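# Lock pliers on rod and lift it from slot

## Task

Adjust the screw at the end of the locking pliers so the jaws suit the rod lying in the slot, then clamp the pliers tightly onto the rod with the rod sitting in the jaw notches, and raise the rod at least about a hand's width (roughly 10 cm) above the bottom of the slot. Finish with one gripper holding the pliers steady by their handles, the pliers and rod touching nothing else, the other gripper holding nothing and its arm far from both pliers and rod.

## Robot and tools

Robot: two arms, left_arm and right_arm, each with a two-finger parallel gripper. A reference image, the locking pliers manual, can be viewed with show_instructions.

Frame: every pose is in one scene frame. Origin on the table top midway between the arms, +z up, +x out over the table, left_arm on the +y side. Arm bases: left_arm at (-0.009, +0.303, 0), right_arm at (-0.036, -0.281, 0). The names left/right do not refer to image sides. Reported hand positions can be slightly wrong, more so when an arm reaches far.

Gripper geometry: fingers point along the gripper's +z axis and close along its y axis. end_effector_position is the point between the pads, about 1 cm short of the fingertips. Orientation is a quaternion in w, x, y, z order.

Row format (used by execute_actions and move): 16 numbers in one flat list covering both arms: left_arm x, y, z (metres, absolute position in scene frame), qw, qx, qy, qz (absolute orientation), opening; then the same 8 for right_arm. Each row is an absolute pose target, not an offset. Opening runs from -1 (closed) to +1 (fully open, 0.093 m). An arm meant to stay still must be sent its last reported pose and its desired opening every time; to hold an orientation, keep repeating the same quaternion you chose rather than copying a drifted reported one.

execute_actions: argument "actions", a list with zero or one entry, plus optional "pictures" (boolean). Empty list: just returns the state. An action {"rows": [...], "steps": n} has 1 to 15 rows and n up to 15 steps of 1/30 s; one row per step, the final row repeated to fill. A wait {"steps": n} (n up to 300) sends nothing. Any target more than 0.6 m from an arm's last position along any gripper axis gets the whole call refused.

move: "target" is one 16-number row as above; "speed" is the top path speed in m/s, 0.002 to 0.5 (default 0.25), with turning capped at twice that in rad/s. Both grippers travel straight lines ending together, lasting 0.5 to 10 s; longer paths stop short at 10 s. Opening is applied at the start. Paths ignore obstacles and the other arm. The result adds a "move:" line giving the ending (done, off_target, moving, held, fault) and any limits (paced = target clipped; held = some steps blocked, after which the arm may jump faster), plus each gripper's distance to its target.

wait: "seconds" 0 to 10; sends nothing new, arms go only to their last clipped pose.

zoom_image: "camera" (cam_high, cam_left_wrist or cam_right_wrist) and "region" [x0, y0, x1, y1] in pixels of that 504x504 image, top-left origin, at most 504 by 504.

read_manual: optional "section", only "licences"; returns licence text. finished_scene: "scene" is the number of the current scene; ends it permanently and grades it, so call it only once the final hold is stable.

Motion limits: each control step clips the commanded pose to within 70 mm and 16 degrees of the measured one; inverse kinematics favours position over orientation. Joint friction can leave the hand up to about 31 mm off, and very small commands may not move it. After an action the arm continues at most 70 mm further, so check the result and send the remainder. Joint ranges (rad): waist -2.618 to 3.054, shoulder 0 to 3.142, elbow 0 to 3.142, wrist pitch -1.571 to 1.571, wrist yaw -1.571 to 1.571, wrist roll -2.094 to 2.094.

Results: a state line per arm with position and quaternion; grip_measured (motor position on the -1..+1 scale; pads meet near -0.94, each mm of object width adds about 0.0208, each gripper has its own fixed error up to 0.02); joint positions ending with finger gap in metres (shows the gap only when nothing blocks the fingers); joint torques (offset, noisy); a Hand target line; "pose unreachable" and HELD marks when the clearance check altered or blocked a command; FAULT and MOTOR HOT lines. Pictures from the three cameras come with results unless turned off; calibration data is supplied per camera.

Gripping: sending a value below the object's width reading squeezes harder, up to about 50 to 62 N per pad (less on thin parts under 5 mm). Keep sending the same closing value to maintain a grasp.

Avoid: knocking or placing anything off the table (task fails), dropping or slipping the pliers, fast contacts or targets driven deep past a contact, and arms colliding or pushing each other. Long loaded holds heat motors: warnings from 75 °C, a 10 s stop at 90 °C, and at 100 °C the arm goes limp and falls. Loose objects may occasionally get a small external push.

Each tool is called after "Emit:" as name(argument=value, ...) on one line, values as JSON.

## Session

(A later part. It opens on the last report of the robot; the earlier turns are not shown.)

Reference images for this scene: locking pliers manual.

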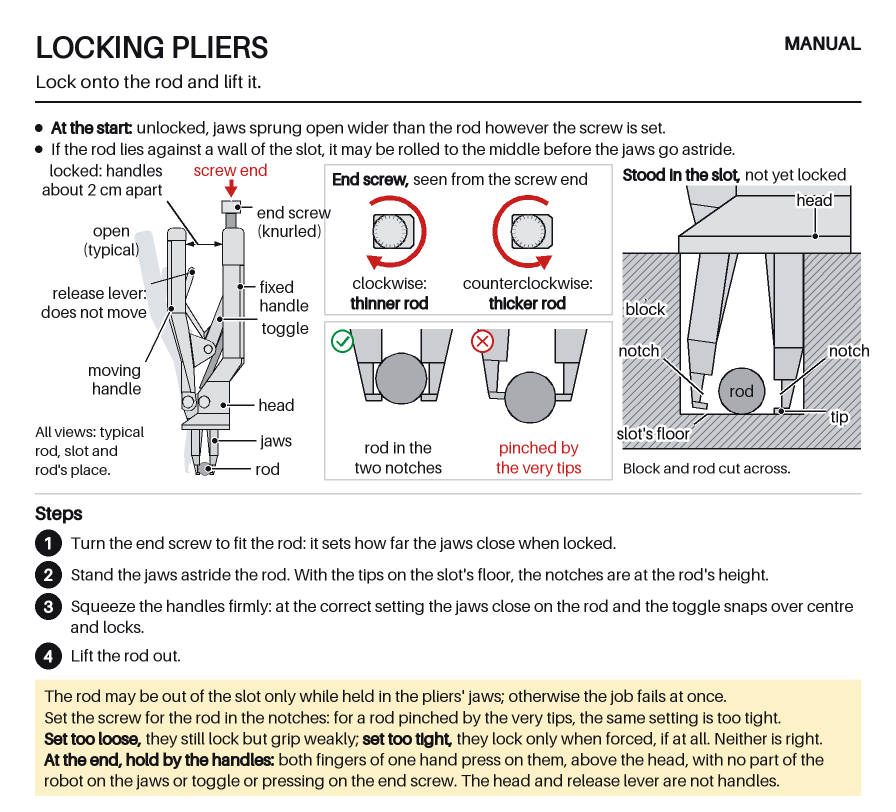

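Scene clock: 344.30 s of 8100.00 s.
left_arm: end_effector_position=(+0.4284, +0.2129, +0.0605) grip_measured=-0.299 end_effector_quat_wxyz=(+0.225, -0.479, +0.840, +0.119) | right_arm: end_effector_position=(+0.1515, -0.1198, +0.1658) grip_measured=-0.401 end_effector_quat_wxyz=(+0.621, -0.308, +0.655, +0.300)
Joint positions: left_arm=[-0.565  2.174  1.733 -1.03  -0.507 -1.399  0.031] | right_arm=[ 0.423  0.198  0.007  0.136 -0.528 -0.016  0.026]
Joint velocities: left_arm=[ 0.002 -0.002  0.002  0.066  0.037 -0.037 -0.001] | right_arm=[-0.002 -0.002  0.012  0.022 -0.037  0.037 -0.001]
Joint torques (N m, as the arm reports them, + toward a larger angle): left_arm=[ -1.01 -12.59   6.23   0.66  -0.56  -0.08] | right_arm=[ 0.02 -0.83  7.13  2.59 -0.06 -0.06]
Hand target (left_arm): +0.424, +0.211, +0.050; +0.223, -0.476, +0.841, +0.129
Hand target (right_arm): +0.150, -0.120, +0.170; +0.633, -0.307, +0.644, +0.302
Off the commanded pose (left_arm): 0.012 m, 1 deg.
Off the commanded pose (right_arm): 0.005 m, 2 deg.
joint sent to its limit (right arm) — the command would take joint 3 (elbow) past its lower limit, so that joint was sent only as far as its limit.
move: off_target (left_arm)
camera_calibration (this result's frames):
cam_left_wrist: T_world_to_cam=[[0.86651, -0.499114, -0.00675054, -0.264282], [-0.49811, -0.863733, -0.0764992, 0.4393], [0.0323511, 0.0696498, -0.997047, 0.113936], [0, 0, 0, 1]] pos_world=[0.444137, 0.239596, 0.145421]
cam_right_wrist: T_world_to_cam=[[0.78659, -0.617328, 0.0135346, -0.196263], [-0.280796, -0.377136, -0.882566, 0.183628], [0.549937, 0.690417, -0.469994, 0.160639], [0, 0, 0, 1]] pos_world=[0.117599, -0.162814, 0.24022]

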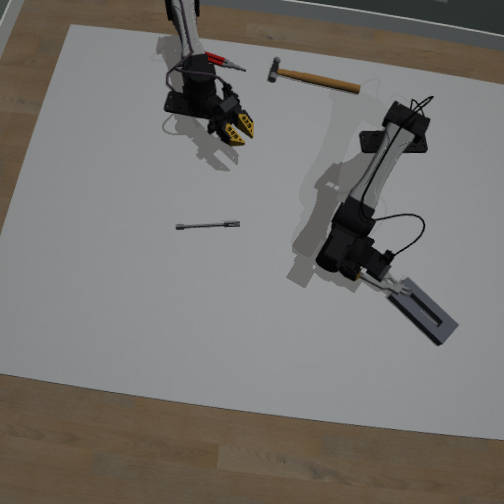

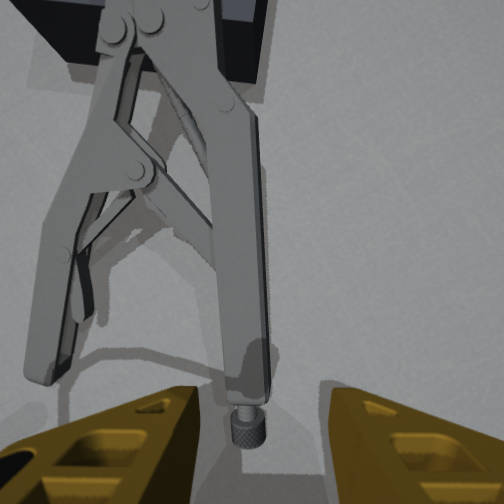

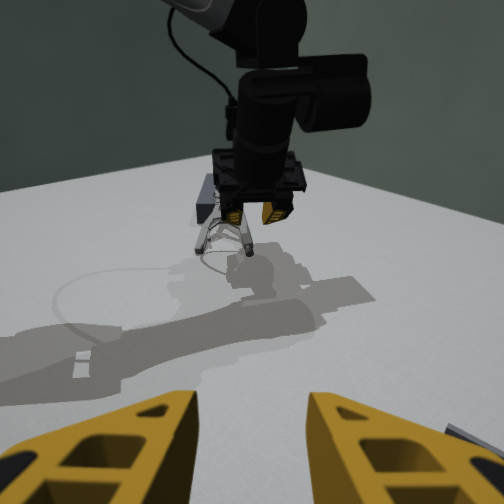

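Emit:
move(target=[0.420,0.214,0.004,0.225,-0.476,0.841,0.127,-0.3,0.15,-0.12,0.17,0.635,-0.305,0.64,0.303,-0.4], speed=0.04)

Emit:
move(target=[0.420,0.214,0.004,0.225,-0.476,0.841,0.127,-0.80,0.15,-0.12,0.17,0.635,-0.305,0.64,0.303,-0.4], speed=0.04)

Scene clock: 349.13 s of 8100.00 s.
left_arm: end_effector_position=(+0.4273, +0.2138, +0.0209) grip_measured=-0.299 end_effector_quat_wxyz=(+0.232, -0.480, +0.838, +0.116) | right_arm: end_effector_position=(+0.1515, -0.1198, +0.1658) grip_measured=-0.401 end_effector_quat_wxyz=(+0.621, -0.308, +0.655, +0.300)
Joint positions: left_arm=[-0.566  2.201  1.611 -0.868 -0.514 -1.4    0.031] | right_arm=[ 0.423  0.198  0.007  0.136 -0.528 -0.016  0.026]
Joint velocities: left_arm=[-0.002 -0.017 -0.012 -0.007 -0.066  0.037  0.001] | right_arm=[ 0.007  0.007 -0.002 -0.066 -0.037 -0.007  0.   ]
Joint torques (N m, as the arm reports them, + toward a larger angle): left_arm=[ -0.81 -11.79   4.9    0.81  -0.52  -0.05] | right_arm=[ 0.01 -0.87  7.12  2.6  -0.05 -0.07]
Hand target (left_arm): +0.420, +0.214, +0.004; +0.224, -0.476, +0.841, +0.127
Hand target (right_arm): +0.150, -0.120, +0.170; +0.633, -0.307, +0.644, +0.302
Off the commanded pose (left_arm): 0.018 m, 2 deg.
Off the commanded pose (right_arm): 0.005 m, 2 deg.
joint sent to its limit (right arm) — the command would take joint 3 (elbow) past its lower limit, so that joint was sent only as far as its limit.
move: off_target (left_arm)
camera_calibration (this result's frames):
cam_left_wrist: T_world_to_cam=[[0.866621, -0.498936, 0.0056251, -0.263508], [-0.496744, -0.863767, -0.0845696, 0.436132], [0.0470536, 0.0704956, -0.996402, 0.0679568], [0, 0, 0, 1]] pos_world=[0.44181, 0.240453, 0.106078]
cam_right_wrist: T_world_to_cam=[[0.78659, -0.617328, 0.0135346, -0.196263], [-0.280796, -0.377136, -0.882566, 0.183628], [0.549937, 0.690417, -0.469994, 0.160639], [0, 0, 0, 1]] pos_world=[0.117599, -0.162814, 0.24022]

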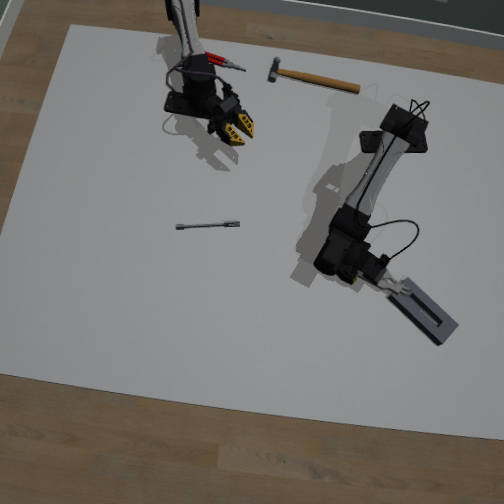

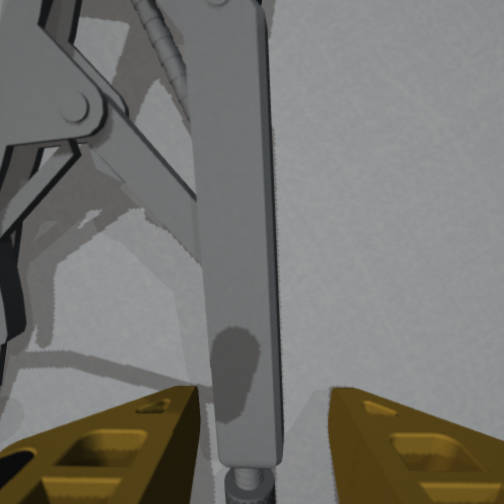

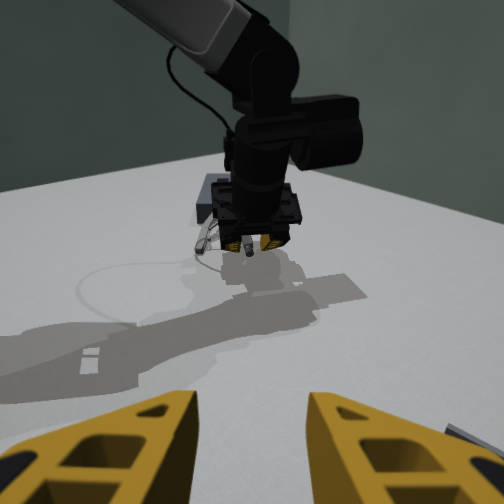

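Scene clock: 349.90 s of 8100.00 s.
left_arm: end_effector_position=(+0.4279, +0.2136, +0.0211) grip_measured=-0.784 end_effector_quat_wxyz=(+0.233, -0.480, +0.838, +0.115) | right_arm: end_effector_position=(+0.1515, -0.1198, +0.1658) grip_measured=-0.401 end_effector_quat_wxyz=(+0.621, -0.308, +0.655, +0.300)
Joint positions: left_arm=[-0.566  2.201  1.611 -0.865 -0.514 -1.401  0.008] | right_arm=[ 0.423  0.198  0.007  0.136 -0.528 -0.016  0.026]
Joint velocities: left_arm=[-0.012 -0.007 -0.002  0.037 -0.051 -0.037  0.001] | right_arm=[ 0.002  0.012  0.007  0.007  0.022 -0.007 -0.001]
Joint torques (N m, as the arm reports them, + toward a larger angle): left_arm=[ -0.86 -12.08   4.66   0.81  -0.5    0.  ] | right_arm=[ 0.03 -0.83  7.11  2.59 -0.06 -0.05]
Hand target (left_arm): +0.420, +0.214, +0.004; +0.225, -0.476, +0.841, +0.127
Hand target (right_arm): +0.150, -0.120, +0.170; +0.633, -0.307, +0.644, +0.302
Off the commanded pose (left_arm): 0.019 m, 2 deg.
Off the commanded pose (right_arm): 0.005 m, 2 deg.
joint sent to its limit (right arm) — the command would take joint 3 (elbow) past its lower limit, so that joint was sent only as far as its limit.
move: off_target (left_arm)
camera_calibration (this result's frames):
cam_left_wrist: T_world_to_cam=[[0.866968, -0.498283, 0.00893185, -0.264507], [-0.495807, -0.864195, -0.0856921, 0.436056], [0.0504178, 0.0698639, -0.996282, 0.0667681], [0, 0, 0, 1]] pos_world=[0.442152, 0.240373, 0.106249]
cam_right_wrist: T_world_to_cam=[[0.78659, -0.617328, 0.0135346, -0.196263], [-0.280796, -0.377136, -0.882566, 0.183628], [0.549937, 0.690417, -0.469994, 0.160639], [0, 0, 0, 1]] pos_world=[0.117599, -0.162814, 0.24022]

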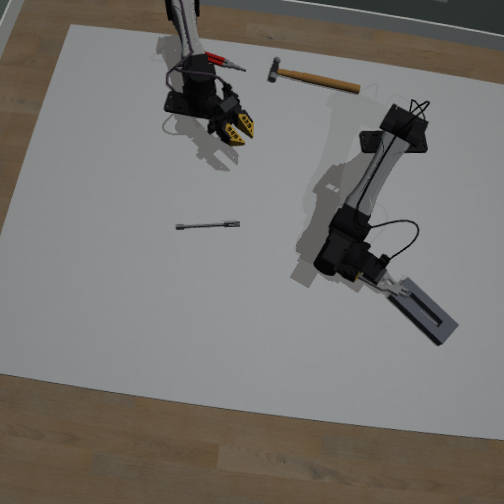

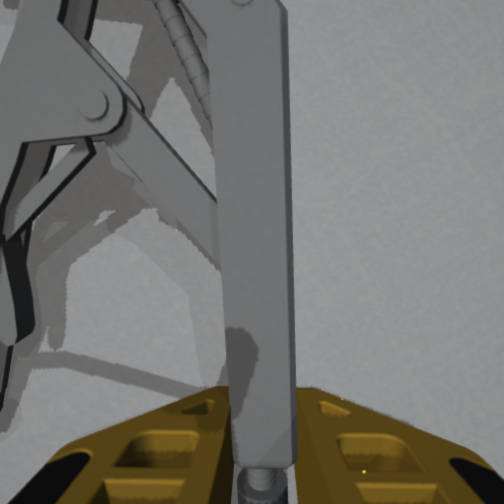

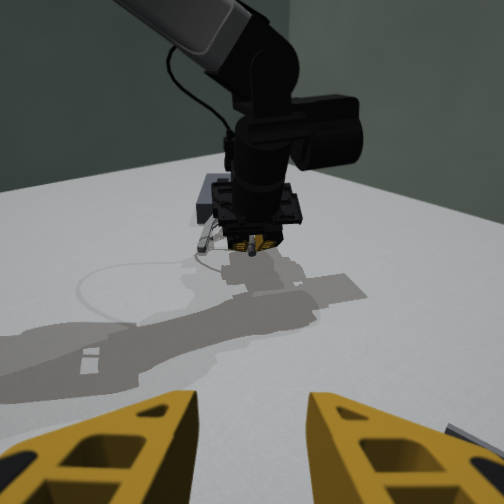

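Lift and back off.

Emit:
move(target=[0.415,0.195,0.09,0.225,-0.476,0.841,0.127,-0.80,0.15,-0.12,0.17,0.635,-0.305,0.64,0.303,-0.4], speed=0.04)

Scene clock: 353.67 s of 8100.00 s.
left_arm: end_effector_position=(+0.4094, +0.1974, +0.0725) grip_measured=-0.784 end_effector_quat_wxyz=(+0.205, -0.474, +0.846, +0.134) | right_arm: end_effector_position=(+0.1515, -0.1198, +0.1658) grip_measured=-0.401 end_effector_quat_wxyz=(+0.621, -0.308, +0.655, +0.300)
Joint positions: left_arm=[-0.611  2.169  1.782 -1.158 -0.494 -1.45   0.008] | right_arm=[ 0.423  0.198  0.007  0.136 -0.528 -0.016  0.026]
Joint velocities: left_arm=[-0.007  0.007 -0.002 -0.051 -0.037 -0.022  0.   ] | right_arm=[-0.027 -0.002 -0.002  0.022 -0.081 -0.095 -0.   ]
Joint torques (N m, as the arm reports them, + toward a larger angle): left_arm=[ -0.8  -15.88  11.01   0.19  -0.72  -0.1 ] | right_arm=[ 0.01 -0.87  7.11  2.59 -0.06 -0.06]
Hand target (left_arm): +0.414, +0.195, +0.090; +0.224, -0.476, +0.841, +0.126
Hand target (right_arm): +0.150, -0.120, +0.170; +0.633, -0.307, +0.644, +0.302
Off the commanded pose (left_arm): 0.019 m, 2 deg.
Off the commanded pose (right_arm): 0.005 m, 2 deg.
joint sent to its limit (right arm) — the command would take joint 3 (elbow) past its lower limit, so that joint was sent only as far as its limit.
move: off_target (left_arm)
camera_calibration (this result's frames):
cam_left_wrist: T_world_to_cam=[[0.863657, -0.501104, -0.0546957, -0.250422], [-0.503711, -0.862082, -0.0555912, 0.417849], [-0.0192952, 0.0755626, -0.996954, 0.147502], [0, 0, 0, 1]] pos_world=[0.4296, 0.223587, 0.156585]
cam_right_wrist: T_world_to_cam=[[0.78659, -0.617328, 0.0135346, -0.196263], [-0.280796, -0.377136, -0.882566, 0.183628], [0.549937, 0.690417, -0.469994, 0.160639], [0, 0, 0, 1]] pos_world=[0.117599, -0.162814, 0.24022]

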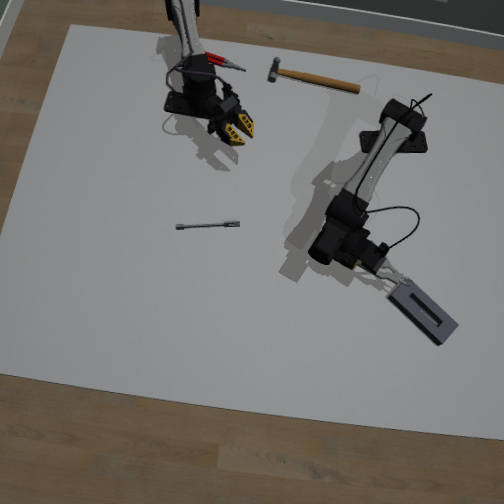

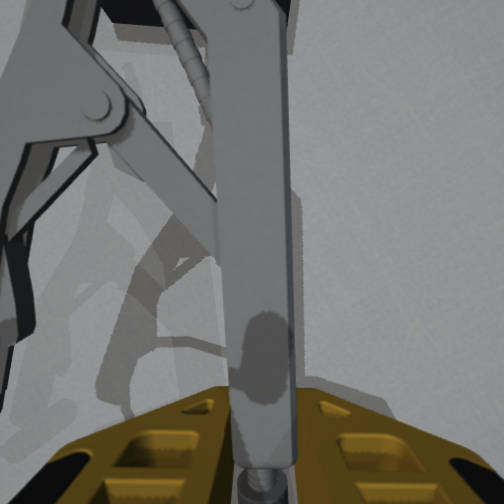

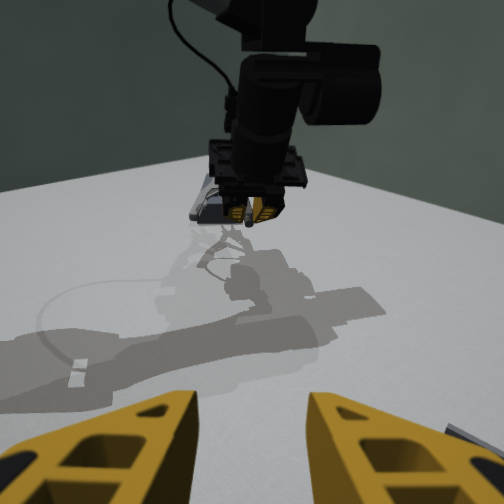

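Emit:
move(target=[0.33,0.08,0.07,0.1,-0.490,0.865,0.056,-0.80,0.15,-0.12,0.17,0.635,-0.305,0.64,0.303,-0.4], speed=0.12)

Emit:
move(target=[0.33,0.08,0.004,0.1,-0.490,0.865,0.056,-0.76,0.15,-0.12,0.17,0.635,-0.305,0.64,0.303,-0.4], speed=0.04)

Scene clock: 361.03 s of 8100.00 s.
left_arm: end_effector_position=(+0.3327, +0.0747, +0.0611) grip_measured=-0.784 end_effector_quat_wxyz=(+0.092, -0.486, +0.868, +0.051) | right_arm: end_effector_position=(+0.1515, -0.1198, +0.1658) grip_measured=-0.401 end_effector_quat_wxyz=(+0.621, -0.308, +0.655, +0.300)
Joint positions: left_arm=[-0.852  2.156  1.782 -1.223 -0.209 -1.7    0.008] | right_arm=[ 0.423  0.198  0.007  0.136 -0.528 -0.016  0.026]
Joint velocities: left_arm=[-0.007  0.007  0.007 -0.11  -0.007 -0.022 -0.   ] | right_arm=[ 0.007  0.017  0.012 -0.037 -0.022 -0.066  0.001]
Joint torques (N m, as the arm reports them, + toward a larger angle): left_arm=[ -0.6  -15.47   8.14  -0.01  -0.44  -0.06] | right_arm=[ 0.02 -0.85  7.04  2.6  -0.06 -0.06]
Hand target (left_arm): +0.331, +0.078, +0.070; +0.097, -0.490, +0.865, +0.053
Hand target (right_arm): +0.150, -0.120, +0.170; +0.633, -0.307, +0.644, +0.302
Off the commanded pose (left_arm): 0.011 m, 1 deg.
Off the commanded pose (right_arm): 0.005 m, 2 deg.
joint sent to its limit (right arm) — the command would take joint 3 (elbow) past its lower limit, so that joint was sent only as far as its limit.
move: off_target (left_arm)
camera_calibration (this result's frames):
cam_left_wrist: T_world_to_cam=[[0.856979, -0.514694, -0.0260266, -0.244792], [-0.496482, -0.838089, 0.226081, 0.251397], [-0.138175, -0.180825, -0.973761, 0.201273], [0, 0, 0, 1]] pos_world=[0.362407, 0.121095, 0.132784]
cam_right_wrist: T_world_to_cam=[[0.78659, -0.617328, 0.0135346, -0.196263], [-0.280796, -0.377136, -0.882566, 0.183628], [0.549937, 0.690417, -0.469994, 0.160639], [0, 0, 0, 1]] pos_world=[0.117599, -0.162814, 0.24022]

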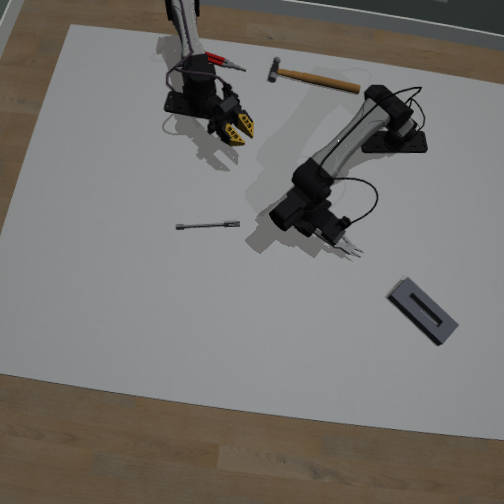

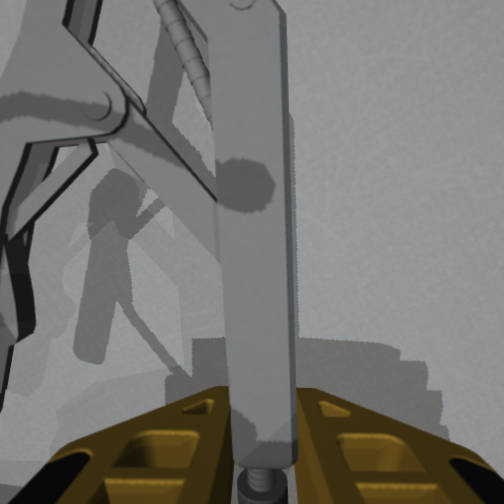

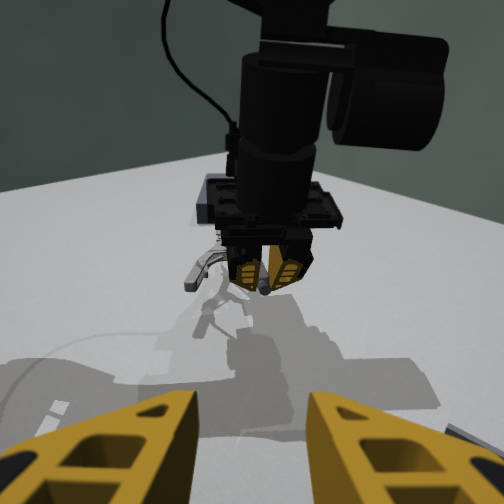

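Scene clock: 362.70 s of 8100.00 s.
left_arm: end_effector_position=(+0.3341, +0.0751, +0.0188) grip_measured=-0.751 end_effector_quat_wxyz=(+0.099, -0.489, +0.866, +0.043) | right_arm: end_effector_position=(+0.1515, -0.1198, +0.1658) grip_measured=-0.401 end_effector_quat_wxyz=(+0.621, -0.308, +0.655, +0.300)
Joint positions: left_arm=[-0.852  2.176  1.641 -1.041 -0.217 -1.704  0.009] | right_arm=[ 0.423  0.198  0.007  0.136 -0.528 -0.016  0.026]
Joint velocities: left_arm=[-0.002  0.002 -0.002 -0.007  0.066  0.051 -0.   ] | right_arm=[ 0.002  0.002  0.002 -0.022  0.007 -0.11   0.001]
Joint torques (N m, as the arm reports them, + toward a larger angle): left_arm=[ -0.47 -11.68   4.87   0.54  -0.42  -0.03] | right_arm=[ 0.01 -0.85  7.14  2.6  -0.05 -0.06]
Hand target (left_arm): +0.330, +0.080, +0.004; +0.100, -0.490, +0.864, +0.056
Hand target (right_arm): +0.150, -0.120, +0.170; +0.633, -0.307, +0.644, +0.302
Off the commanded pose (left_arm): 0.016 m, 2 deg.
Off the commanded pose (right_arm): 0.005 m, 2 deg.
joint sent to its limit (right arm) — the command would take joint 3 (elbow) past its lower limit, so that joint was sent only as far as its limit.
move: off_target (left_arm)
camera_calibration (this result's frames):
cam_left_wrist: T_world_to_cam=[[0.859532, -0.511076, -0.00248049, -0.248512], [-0.497882, -0.838419, 0.221738, 0.262642], [-0.115405, -0.189356, -0.975103, 0.153342], [0, 0, 0, 1]] pos_world=[0.362065, 0.122232, 0.0906697]
cam_right_wrist: T_world_to_cam=[[0.78659, -0.617328, 0.0135346, -0.196263], [-0.280796, -0.377136, -0.882566, 0.183628], [0.549937, 0.690417, -0.469994, 0.160639], [0, 0, 0, 1]] pos_world=[0.117599, -0.162814, 0.24022]

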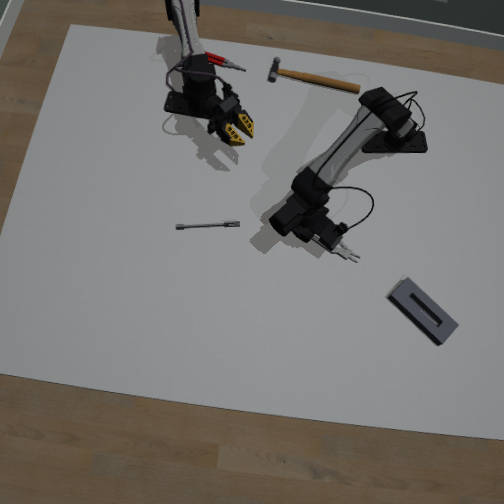

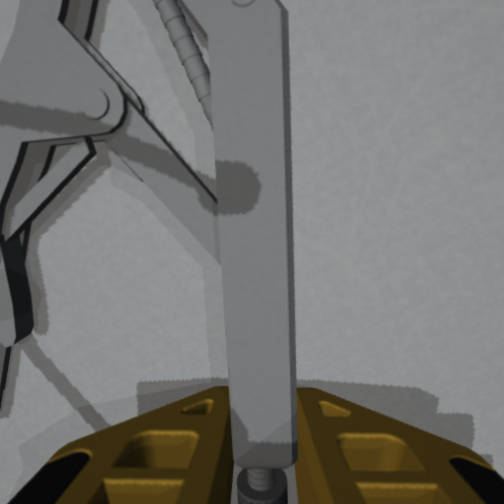

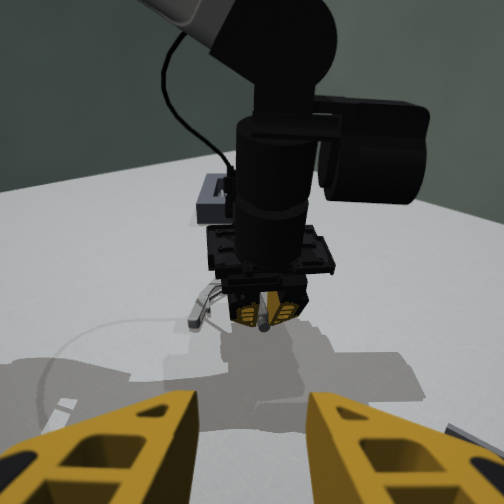

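Emit:
execute_actions(actions=[])

Scene clock: 372.20 s of 8100.00 s.
left_arm: end_effector_position=(+0.3343, +0.0751, +0.0188) grip_measured=-0.751 end_effector_quat_wxyz=(+0.100, -0.489, +0.865, +0.042) | right_arm: end_effector_position=(+0.1515, -0.1198, +0.1658) grip_measured=-0.401 end_effector_quat_wxyz=(+0.621, -0.308, +0.655, +0.300)
Joint positions: left_arm=[-0.852  2.176  1.641 -1.04  -0.217 -1.705  0.009] | right_arm=[ 0.423  0.198  0.007  0.136 -0.528 -0.016  0.026]
Joint velocities: left_arm=[ 0.002 -0.002 -0.017 -0.022 -0.095 -0.081  0.001] | right_arm=[-0.007 -0.017 -0.012 -0.037 -0.007 -0.007 -0.002]
Joint torques (N m, as the arm reports them, + toward a larger angle): left_arm=[ -0.44 -11.56   4.84   0.52  -0.43  -0.02] | right_arm=[-0.01 -0.83  7.13  2.61 -0.06 -0.06]
Hand target (left_arm): +0.330, +0.080, +0.004; +0.100, -0.490, +0.864, +0.056
Hand target (right_arm): +0.150, -0.120, +0.170; +0.633, -0.307, +0.644, +0.302
Off the commanded pose (left_arm): 0.016 m, 2 deg.
Off the commanded pose (right_arm): 0.005 m, 2 deg.
Steps of this call (steps 1 to 285: nothing new was sent). Readings (end_effector_position):
1: left_arm (+0.3341, +0.0751, +0.0188) | right_arm (+0.1515, -0.1198, +0.1658)
2: left_arm (+0.3342, +0.0752, +0.0188) | right_arm (+0.1515, -0.1198, +0.1658)
4: left_arm (+0.3343, +0.0751, +0.0188) | right_arm (+0.1515, -0.1198, +0.1658)
8: left_arm (+0.3343, +0.0751, +0.0188) | right_arm (+0.1515, -0.1198, +0.1658)
285: the state above
camera_calibration (this result's frames):
cam_left_wrist: T_world_to_cam=[[0.859913, -0.510437, -0.00188659, -0.248797], [-0.497406, -0.838779, 0.221441, 0.262561], [-0.114614, -0.189481, -0.975172, 0.153112], [0, 0, 0, 1]] pos_world=[0.362093, 0.122248, 0.0906997]
cam_right_wrist: T_world_to_cam=[[0.78659, -0.617328, 0.0135346, -0.196263], [-0.280796, -0.377136, -0.882566, 0.183628], [0.549937, 0.690417, -0.469994, 0.160639], [0, 0, 0, 1]] pos_world=[0.117599, -0.162814, 0.24022]

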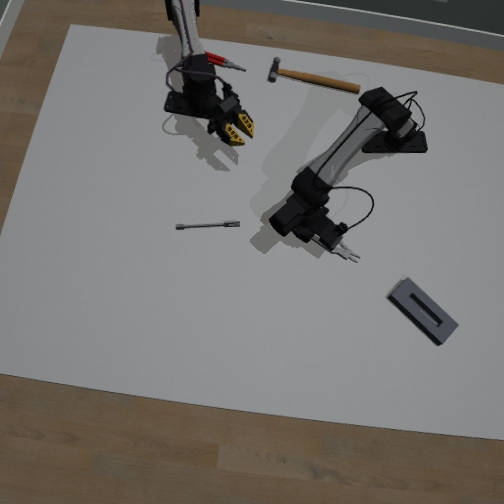

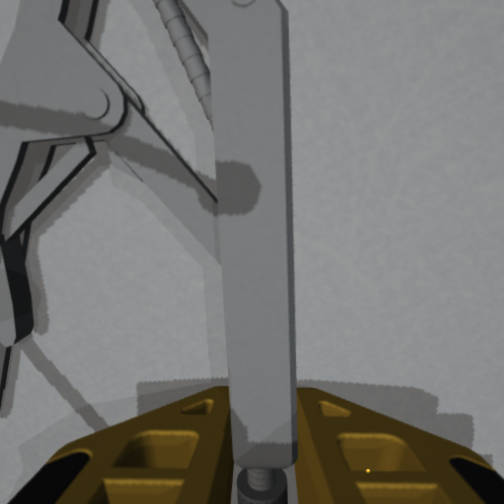

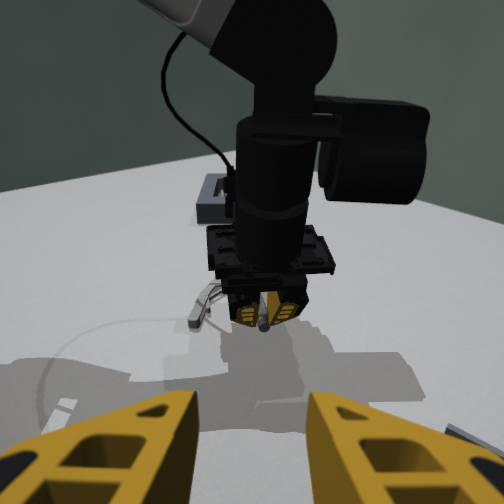

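Emit:
move(target=[0.345,0.094,0.015,0.04,-0.492,0.869,0.025,-0.3, 0.15,-0.12,0.17,0.635,-0.305,0.64,0.303,-0.4], speed=0.05)

Scene clock: 381.43 s of 8100.00 s.
left_arm: end_effector_position=(+0.3364, +0.0805, +0.0178) grip_measured=-0.301 end_effector_quat_wxyz=(+0.026, -0.485, +0.874, +0.013) | right_arm: end_effector_position=(+0.1515, -0.1198, +0.1658) grip_measured=-0.401 end_effector_quat_wxyz=(+0.621, -0.308, +0.655, +0.300)
Joint positions: left_arm=[-0.774  2.169  1.641 -1.042 -0.058 -1.61   0.031] | right_arm=[ 0.423  0.198  0.007  0.136 -0.528 -0.016  0.026]
Joint velocities: left_arm=[ 0.012 -0.007  0.007  0.022 -0.022 -0.007 -0.001] | right_arm=[ 0.007 -0.007  0.002  0.007 -0.007 -0.037 -0.   ]
Joint torques (N m, as the arm reports them, + toward a larger angle): left_arm=[  1.61 -12.79   7.92   0.28  -0.63   0.11] | right_arm=[ 0.08 -0.8   7.1   2.59 -0.06 -0.07]
Hand target (left_arm): +0.345, +0.095, +0.015; +0.042, -0.492, +0.869, +0.025
Hand target (right_arm): +0.150, -0.120, +0.170; +0.633, -0.307, +0.644, +0.302
Off the commanded pose (left_arm): 0.016 m, 2 deg.
Off the commanded pose (right_arm): 0.005 m, 2 deg.
joint sent to its limit (right arm) — the command would take joint 3 (elbow) past its lower limit, so that joint was sent only as far as its limit.
move: off_target (left_arm)
camera_calibration (this result's frames):
cam_left_wrist: T_world_to_cam=[[0.85019, -0.52592, -0.0241893, -0.242935], [-0.480696, -0.794181, 0.371765, 0.256489], [-0.214729, -0.304443, -0.928012, 0.195513], [0, 0, 0, 1]] pos_world=[0.371816, 0.135456, 0.0802081]
cam_right_wrist: T_world_to_cam=[[0.78659, -0.617328, 0.0135346, -0.196263], [-0.280796, -0.377136, -0.882566, 0.183628], [0.549937, 0.690417, -0.469994, 0.160639], [0, 0, 0, 1]] pos_world=[0.117599, -0.162814, 0.24022]

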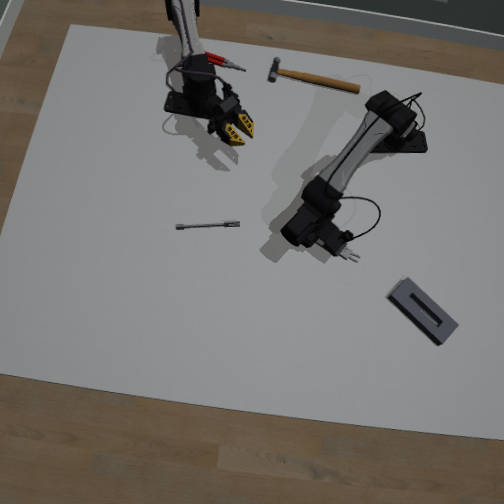

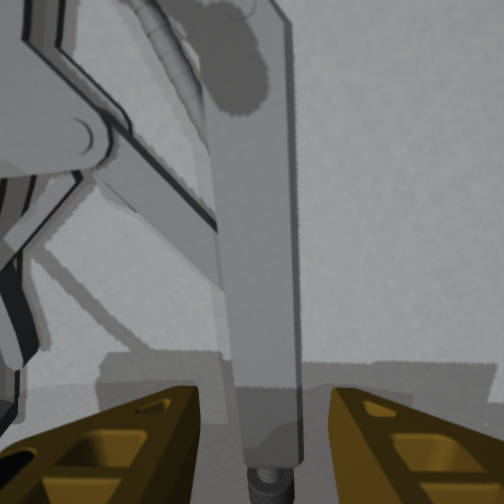

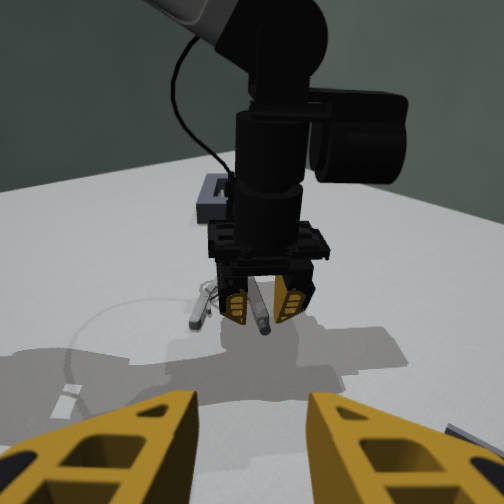

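Fingertips are stuck on the table; lift a bit while shifting.

Emit:
move(target=[0.349,0.100,0.032,0.0,-0.492,0.870,0.0,-0.3, 0.15,-0.12,0.17,0.635,-0.305,0.64,0.303,-0.4], speed=0.05)

Scene clock: 385.17 s of 8100.00 s.
left_arm: end_effector_position=(+0.3417, +0.1022, +0.0185) grip_measured=-0.301 end_effector_quat_wxyz=(-0.004, -0.494, +0.869, +0.012) | right_arm: end_effector_position=(+0.1515, -0.1198, +0.1658) grip_measured=-0.401 end_effector_quat_wxyz=(+0.621, -0.308, +0.655, +0.300)
Joint positions: left_arm=[-0.7    2.167  1.641 -1.07  -0.006 -1.557  0.031] | right_arm=[ 0.423  0.198  0.007  0.136 -0.528 -0.016  0.026]
Joint velocities: left_arm=[-0.007  0.017 -0.002  0.022 -0.081  0.037 -0.   ] | right_arm=[ 0.012 -0.012 -0.007 -0.095 -0.051 -0.095 -0.   ]
Joint torques (N m, as the arm reports them, + toward a larger angle): left_arm=[  0.17 -14.91  11.07  -0.01  -0.14   0.1 ] | right_arm=[ 0.04 -0.85  7.07  2.6  -0.06 -0.05]
Hand target (left_arm): +0.349, +0.101, +0.032; +0.002, -0.492, +0.870, -0.000
Hand target (right_arm): +0.150, -0.120, +0.170; +0.633, -0.307, +0.644, +0.302
Off the commanded pose (left_arm): 0.016 m, 2 deg.
Off the commanded pose (right_arm): 0.005 m, 2 deg.
joint sent to its limit (right arm) — the command would take joint 3 (elbow) past its lower limit, so that joint was sent only as far as its limit.
move: off_target (left_arm)
camera_calibration (this result's frames):
cam_left_wrist: T_world_to_cam=[[0.85921, -0.508908, -0.0526345, -0.240336], [-0.443449, -0.792078, 0.419482, 0.26219], [-0.255168, -0.337083, -0.906236, 0.220651], [0, 0, 0, 1]] pos_world=[0.37907, 0.159744, 0.0773277]
cam_right_wrist: T_world_to_cam=[[0.78659, -0.617328, 0.0135346, -0.196263], [-0.280796, -0.377136, -0.882566, 0.183628], [0.549937, 0.690417, -0.469994, 0.160639], [0, 0, 0, 1]] pos_world=[0.117599, -0.162814, 0.24022]

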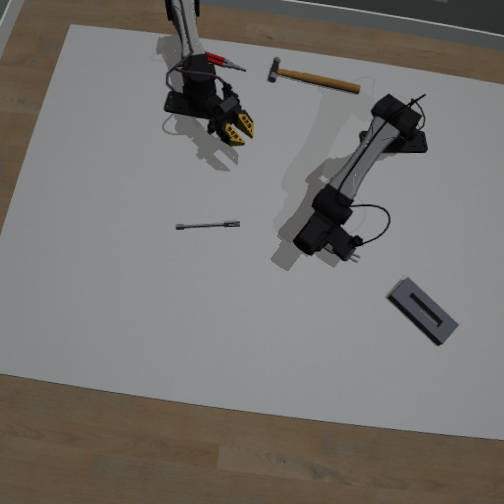

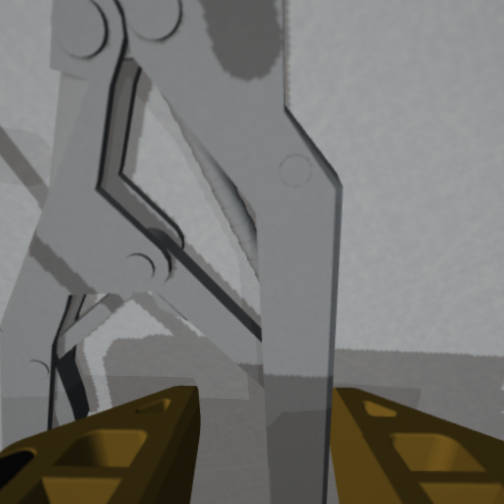

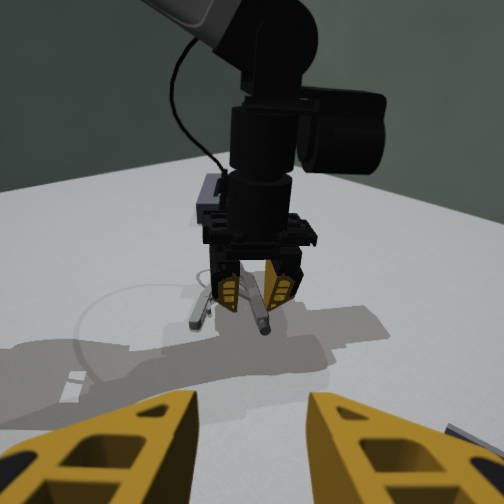

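Emit:
execute_actions(actions=[{"rows":[[0.349,0.100,0.032,0.0,-0.492,0.870,0.0,-0.6, 0.15,-0.12,0.17,0.635,-0.305,0.64,0.303,-0.4],[0.349,0.100,0.032,0.0,-0.492,0.870,0.0,-0.6, 0.15,-0.12,0.17,0.635,-0.305,0.64,0.303,-0.4],[0.349,0.100,0.032,0.0,-0.492,0.870,0.0,-0.6, 0.15,-0.12,0.17,0.635,-0.305,0.64,0.303,-0.4],[0.349,0.100,0.032,0.0,-0.492,0.870,0.0,-0.7, 0.15,-0.12,0.17,0.635,-0.305,0.64,0.303,-0.4],[0.349,0.100,0.032,0.0,-0.492,0.870,0.0,-0.7, 0.15,-0.12,0.17,0.635,-0.305,0.64,0.303,-0.4],[0.349,0.100,0.032,0.0,-0.492,0.870,0.0,-0.8, 0.15,-0.12,0.17,0.635,-0.305,0.64,0.303,-0.4],[0.349,0.100,0.032,0.0,-0.492,0.870,0.0,-0.88, 0.15,-0.12,0.17,0.635,-0.305,0.64,0.303,-0.4]],"steps":15}], pictures=false)

Emit:
move(target=[0.30,0.08,0.09,0.0,0.30,0.954,0.0,-0.88, 0.15,-0.12,0.17,0.635,-0.305,0.64,0.303,-0.4], speed=0.3)

Scene clock: 391.47 s of 8100.00 s.
left_arm: end_effector_position=(+0.3432, +0.1007, +0.0215) grip_measured=-0.841 end_effector_quat_wxyz=(-0.004, -0.493, +0.870, +0.009) | right_arm: end_effector_position=(+0.1515, -0.1198, +0.1658) grip_measured=-0.401 end_effector_quat_wxyz=(+0.621, -0.308, +0.655, +0.300)
Joint positions: left_arm=[-0.7    2.167  1.654 -1.078 -0.002 -1.554  0.005] | right_arm=[ 0.423  0.198  0.007  0.136 -0.528 -0.016  0.026]
Joint velocities: left_arm=[ 0.022 -0.017  0.002  0.037  0.007  0.007 -0.001] | right_arm=[-0.007 -0.017  0.007 -0.007 -0.022 -0.066  0.001]
Joint torques (N m, as the arm reports them, + toward a larger angle): left_arm=[  0.11 -14.65  10.16   0.05  -0.14   0.1 ] | right_arm=[ 0.03 -0.8   7.1   2.6  -0.05 -0.07]
Hand target (left_arm): +0.349, +0.100, +0.032; +0.000, -0.492, +0.870, +0.000
Hand target (right_arm): +0.150, -0.120, +0.170; +0.633, -0.307, +0.644, +0.302
Off the commanded pose (left_arm): 0.012 m, 1 deg.
Off the commanded pose (right_arm): 0.005 m, 2 deg.
joint sent to its limit (right arm) — the command would take joint 3 (elbow) past its lower limit, so that joint was sent only as far as its limit.
Steps of this call (steps 1 to 174: nothing new was sent; steps 175 to 189: all 15 steps of this action). Readings (end_effector_position):
175: left_arm (+0.3420, +0.1019, +0.0190) | right_arm (+0.1515, -0.1198, +0.1658)
176: left_arm (+0.3426, +0.1015, +0.0197) | right_arm (+0.1515, -0.1198, +0.1658)
178: left_arm (+0.3432, +0.1012, +0.0212) | right_arm (+0.1515, -0.1198, +0.1658)
182: left_arm (+0.3433, +0.1008, +0.0215) | right_arm (+0.1515, -0.1198, +0.1658)
189: the state above

Scene clock: 395.03 s of 8100.00 s.
left_arm: end_effector_position=(+0.2978, +0.0843, +0.0782) grip_measured=-0.841 end_effector_quat_wxyz=(-0.015, +0.291, +0.957, +0.004) | right_arm: end_effector_position=(+0.1515, -0.1198, +0.1658) grip_measured=-0.401 end_effector_quat_wxyz=(+0.621, -0.308, +0.655, +0.300)
Joint positions: left_arm=[-0.797  2.018  1.654 -1.238  0.001 -0.029  0.005] | right_arm=[ 0.423  0.198  0.007  0.136 -0.528 -0.016  0.026]
Joint velocities: left_arm=[ 0.002 -0.007 -0.002  0.037  0.022 -0.022 -0.001] | right_arm=[-0.012  0.017 -0.007 -0.022  0.007 -0.007  0.   ]
Joint torques (N m, as the arm reports them, + toward a larger angle): left_arm=[ -0.77 -14.38   9.87   0.19  -0.04   0.15] | right_arm=[ 0.   -0.85  7.12  2.59 -0.04 -0.06]
Hand target (left_arm): +0.299, +0.079, +0.090; -0.001, +0.300, +0.954, -0.002
Hand target (right_arm): +0.150, -0.120, +0.170; +0.633, -0.307, +0.644, +0.302
Off the commanded pose (left_arm): 0.013 m, 2 deg.
Off the commanded pose (right_arm): 0.005 m, 2 deg.
joint sent to its limit (right arm) — the command would take joint 3 (elbow) past its lower limit, so that joint was sent only as far as its limit.
move: off_target (left_arm)
camera_calibration (this result's frames):
cam_left_wrist: T_world_to_cam=[[-0.555525, -0.831058, -0.0270942, 0.237856], [-0.747958, 0.48521, 0.452913, 0.183887], [-0.363251, 0.27187, -0.891143, 0.237168], [0, 0, 0, 1]] pos_world=[0.355827, 0.0439697, 0.13451]
cam_right_wrist: T_world_to_cam=[[0.78659, -0.617328, 0.0135346, -0.196263], [-0.280796, -0.377136, -0.882566, 0.183628], [0.549937, 0.690417, -0.469994, 0.160639], [0, 0, 0, 1]] pos_world=[0.117599, -0.162814, 0.24022]

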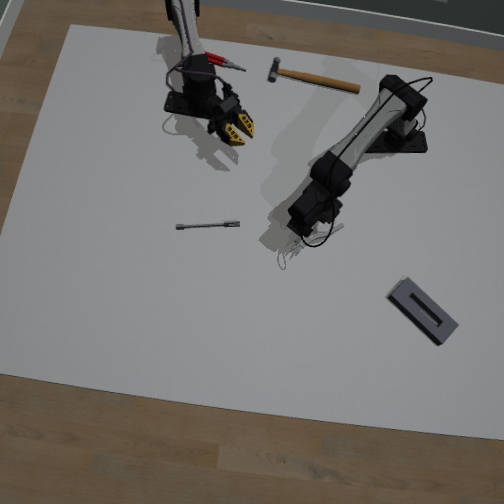

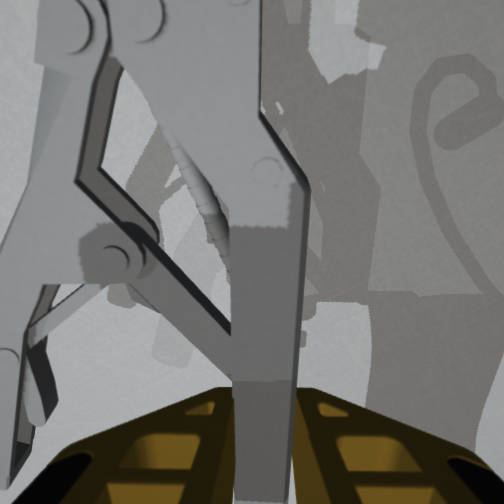

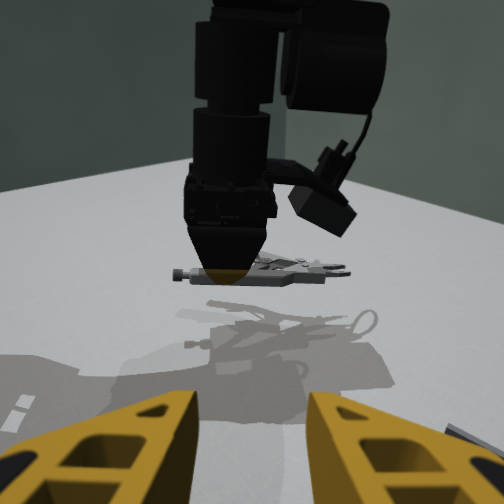

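Emit:
move(target=[0.30,0.04,0.045,0.0,0.906,0.423,0.0,-0.88, 0.15,-0.22,0.17,0.2,-0.30,0.93,0.07,-0.3], speed=0.3)

Emit:
move(target=[0.30,0.04,0.012,0.0,0.906,0.423,0.0,-0.88, 0.15,-0.22,0.17,0.2,-0.30,0.93,0.07,-0.3], speed=0.04)

Scene clock: 402.97 s of 8100.00 s.
left_arm: end_effector_position=(+0.2947, +0.0502, +0.0422) grip_measured=-0.842 end_effector_quat_wxyz=(-0.015, +0.902, +0.432, -0.004) | right_arm: end_effector_position=(+0.1475, -0.2211, +0.1688) grip_measured=-0.302 end_effector_quat_wxyz=(+0.204, -0.301, +0.929, +0.074)
Joint positions: left_arm=[-0.874  2.114  1.654 -1.141 -0.006  1.55   0.005] | right_arm=[ 0.19   0.909  0.943 -1.223 -0.216 -0.457  0.031]
Joint velocities: left_arm=[ 0.002 -0.002 -0.007 -0.051 -0.051  0.11   0.   ] | right_arm=[-0.002 -0.002  0.012 -0.051  0.007 -0.007 -0.002]
Joint torques (N m, as the arm reports them, + toward a larger angle): left_arm=[ -0.81 -12.1   10.97   0.26   0.07   0.13] | right_arm=[ 0.44  0.76  8.57  1.17 -0.1  -0.2 ]
Hand target (left_arm): +0.300, +0.040, +0.046; +0.001, +0.906, +0.423, -0.001
Hand target (right_arm): +0.149, -0.221, +0.171; +0.197, -0.306, +0.929, +0.071
Off the commanded pose (left_arm): 0.012 m, 2 deg.
Off the commanded pose (right_arm): 0.003 m, 1 deg.
move: off_target (left_arm)
camera_calibration (this result's frames):
cam_left_wrist: T_world_to_cam=[[-0.780999, 0.624527, 0.00267353, 0.198991], [0.564455, 0.704031, 0.430964, -0.182416], [0.267266, 0.338091, -0.902365, 0.0246358], [0, 0, 0, 1]] pos_world=[0.251793, -0.00417752, 0.100313]
cam_right_wrist: T_world_to_cam=[[0.613241, -0.789713, -0.017002, -0.263078], [-0.789768, -0.613387, 0.00477972, 0.0200999], [-0.0142034, 0.0104965, -0.999844, 0.256562], [0, 0, 0, 1]] pos_world=[0.180848, -0.19812, 0.251953]

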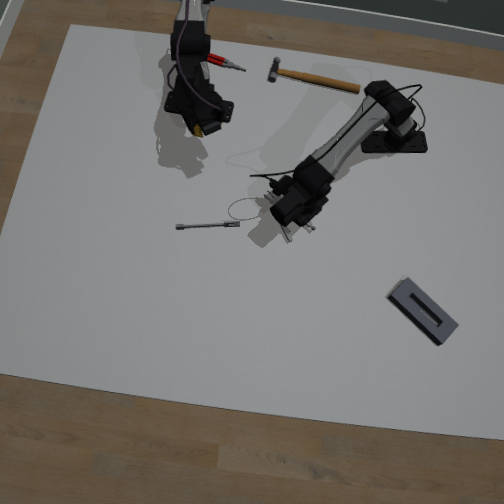

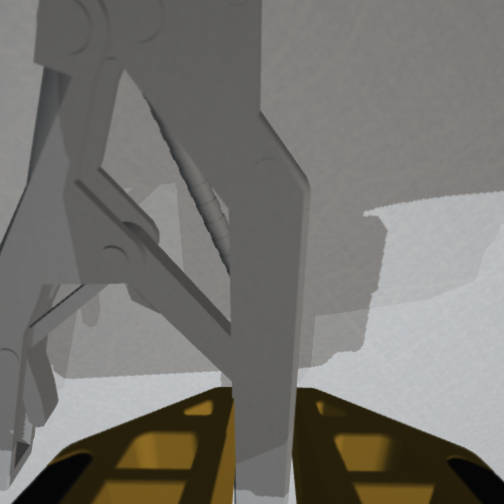

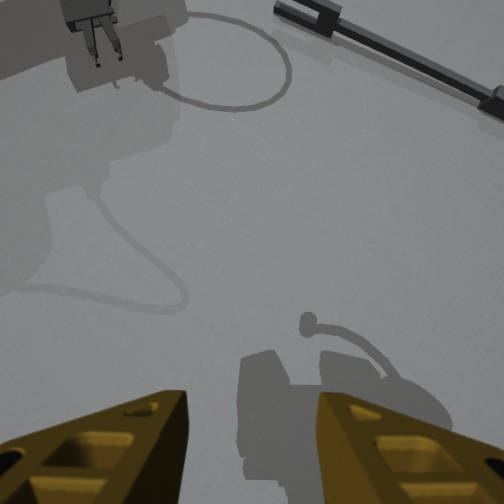

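Scene clock: 404.13 s of 8100.00 s.
left_arm: end_effector_position=(+0.3066, +0.0403, +0.0240) grip_measured=-0.842 end_effector_quat_wxyz=(+0.008, +0.903, +0.430, +0.007) | right_arm: end_effector_position=(+0.1472, -0.2205, +0.1686) grip_measured=-0.302 end_effector_quat_wxyz=(+0.203, -0.301, +0.929, +0.072)
Joint positions: left_arm=[-0.874  2.144  1.627 -1.034 -0.007  1.555  0.005] | right_arm=[ 0.2    0.909  0.943 -1.223 -0.209 -0.448  0.031]
Joint velocities: left_arm=[ 0.002 -0.012  0.002  0.022 -0.037 -0.037  0.   ] | right_arm=[-0.002  0.002  0.007  0.066  0.007  0.007 -0.001]
Joint torques (N m, as the arm reports them, + toward a larger angle): left_arm=[ -0.71 -11.98   5.51   0.51   0.02   0.13] | right_arm=[ 0.33  0.43  7.9   1.32 -0.12 -0.06]
Hand target (left_arm): +0.300, +0.040, +0.012; -0.000, +0.906, +0.423, -0.000
Hand target (right_arm): +0.150, -0.220, +0.170; +0.200, -0.300, +0.930, +0.070
Off the commanded pose (left_arm): 0.014 m, 1 deg.
Off the commanded pose (right_arm): 0.003 m, 0 deg.
move: off_target (left_arm)
camera_calibration (this result's frames):
cam_left_wrist: T_world_to_cam=[[-0.777266, 0.627395, -0.0472582, 0.214399], [0.551021, 0.715053, 0.430204, -0.170679], [0.3037, 0.308343, -0.901494, -0.00166259], [0, 0, 0, 1]] pos_world=[0.261198, -0.0119555, 0.0820602]
cam_right_wrist: T_world_to_cam=[[0.612056, -0.790671, -0.0150471, -0.262795], [-0.790659, -0.612202, 0.00815386, 0.0200244], [-0.0156589, 0.00690649, -0.999854, 0.255736], [0, 0, 0, 1]] pos_world=[0.180682, -0.197291, 0.251581]

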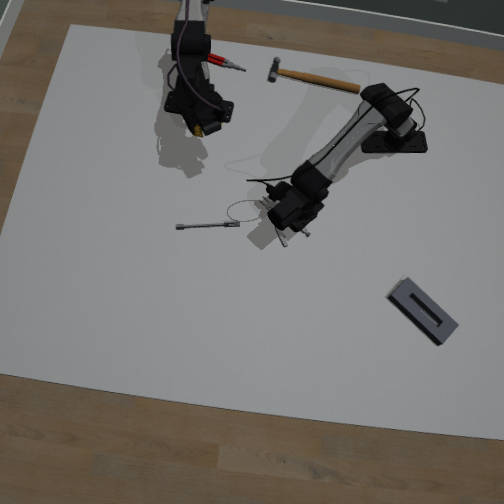

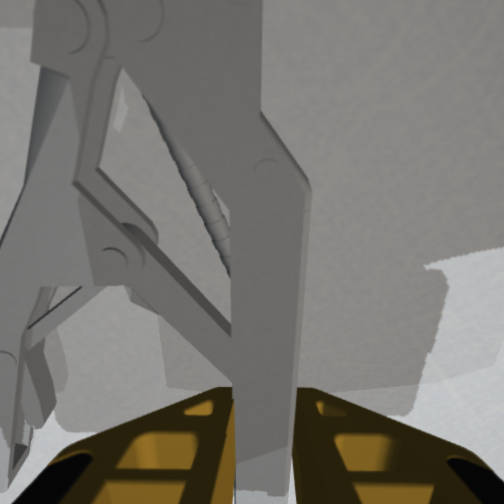

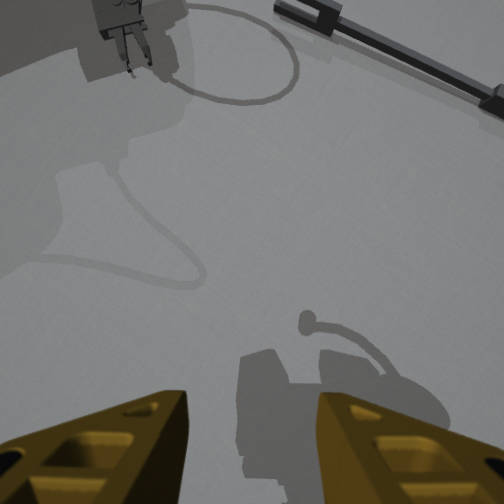

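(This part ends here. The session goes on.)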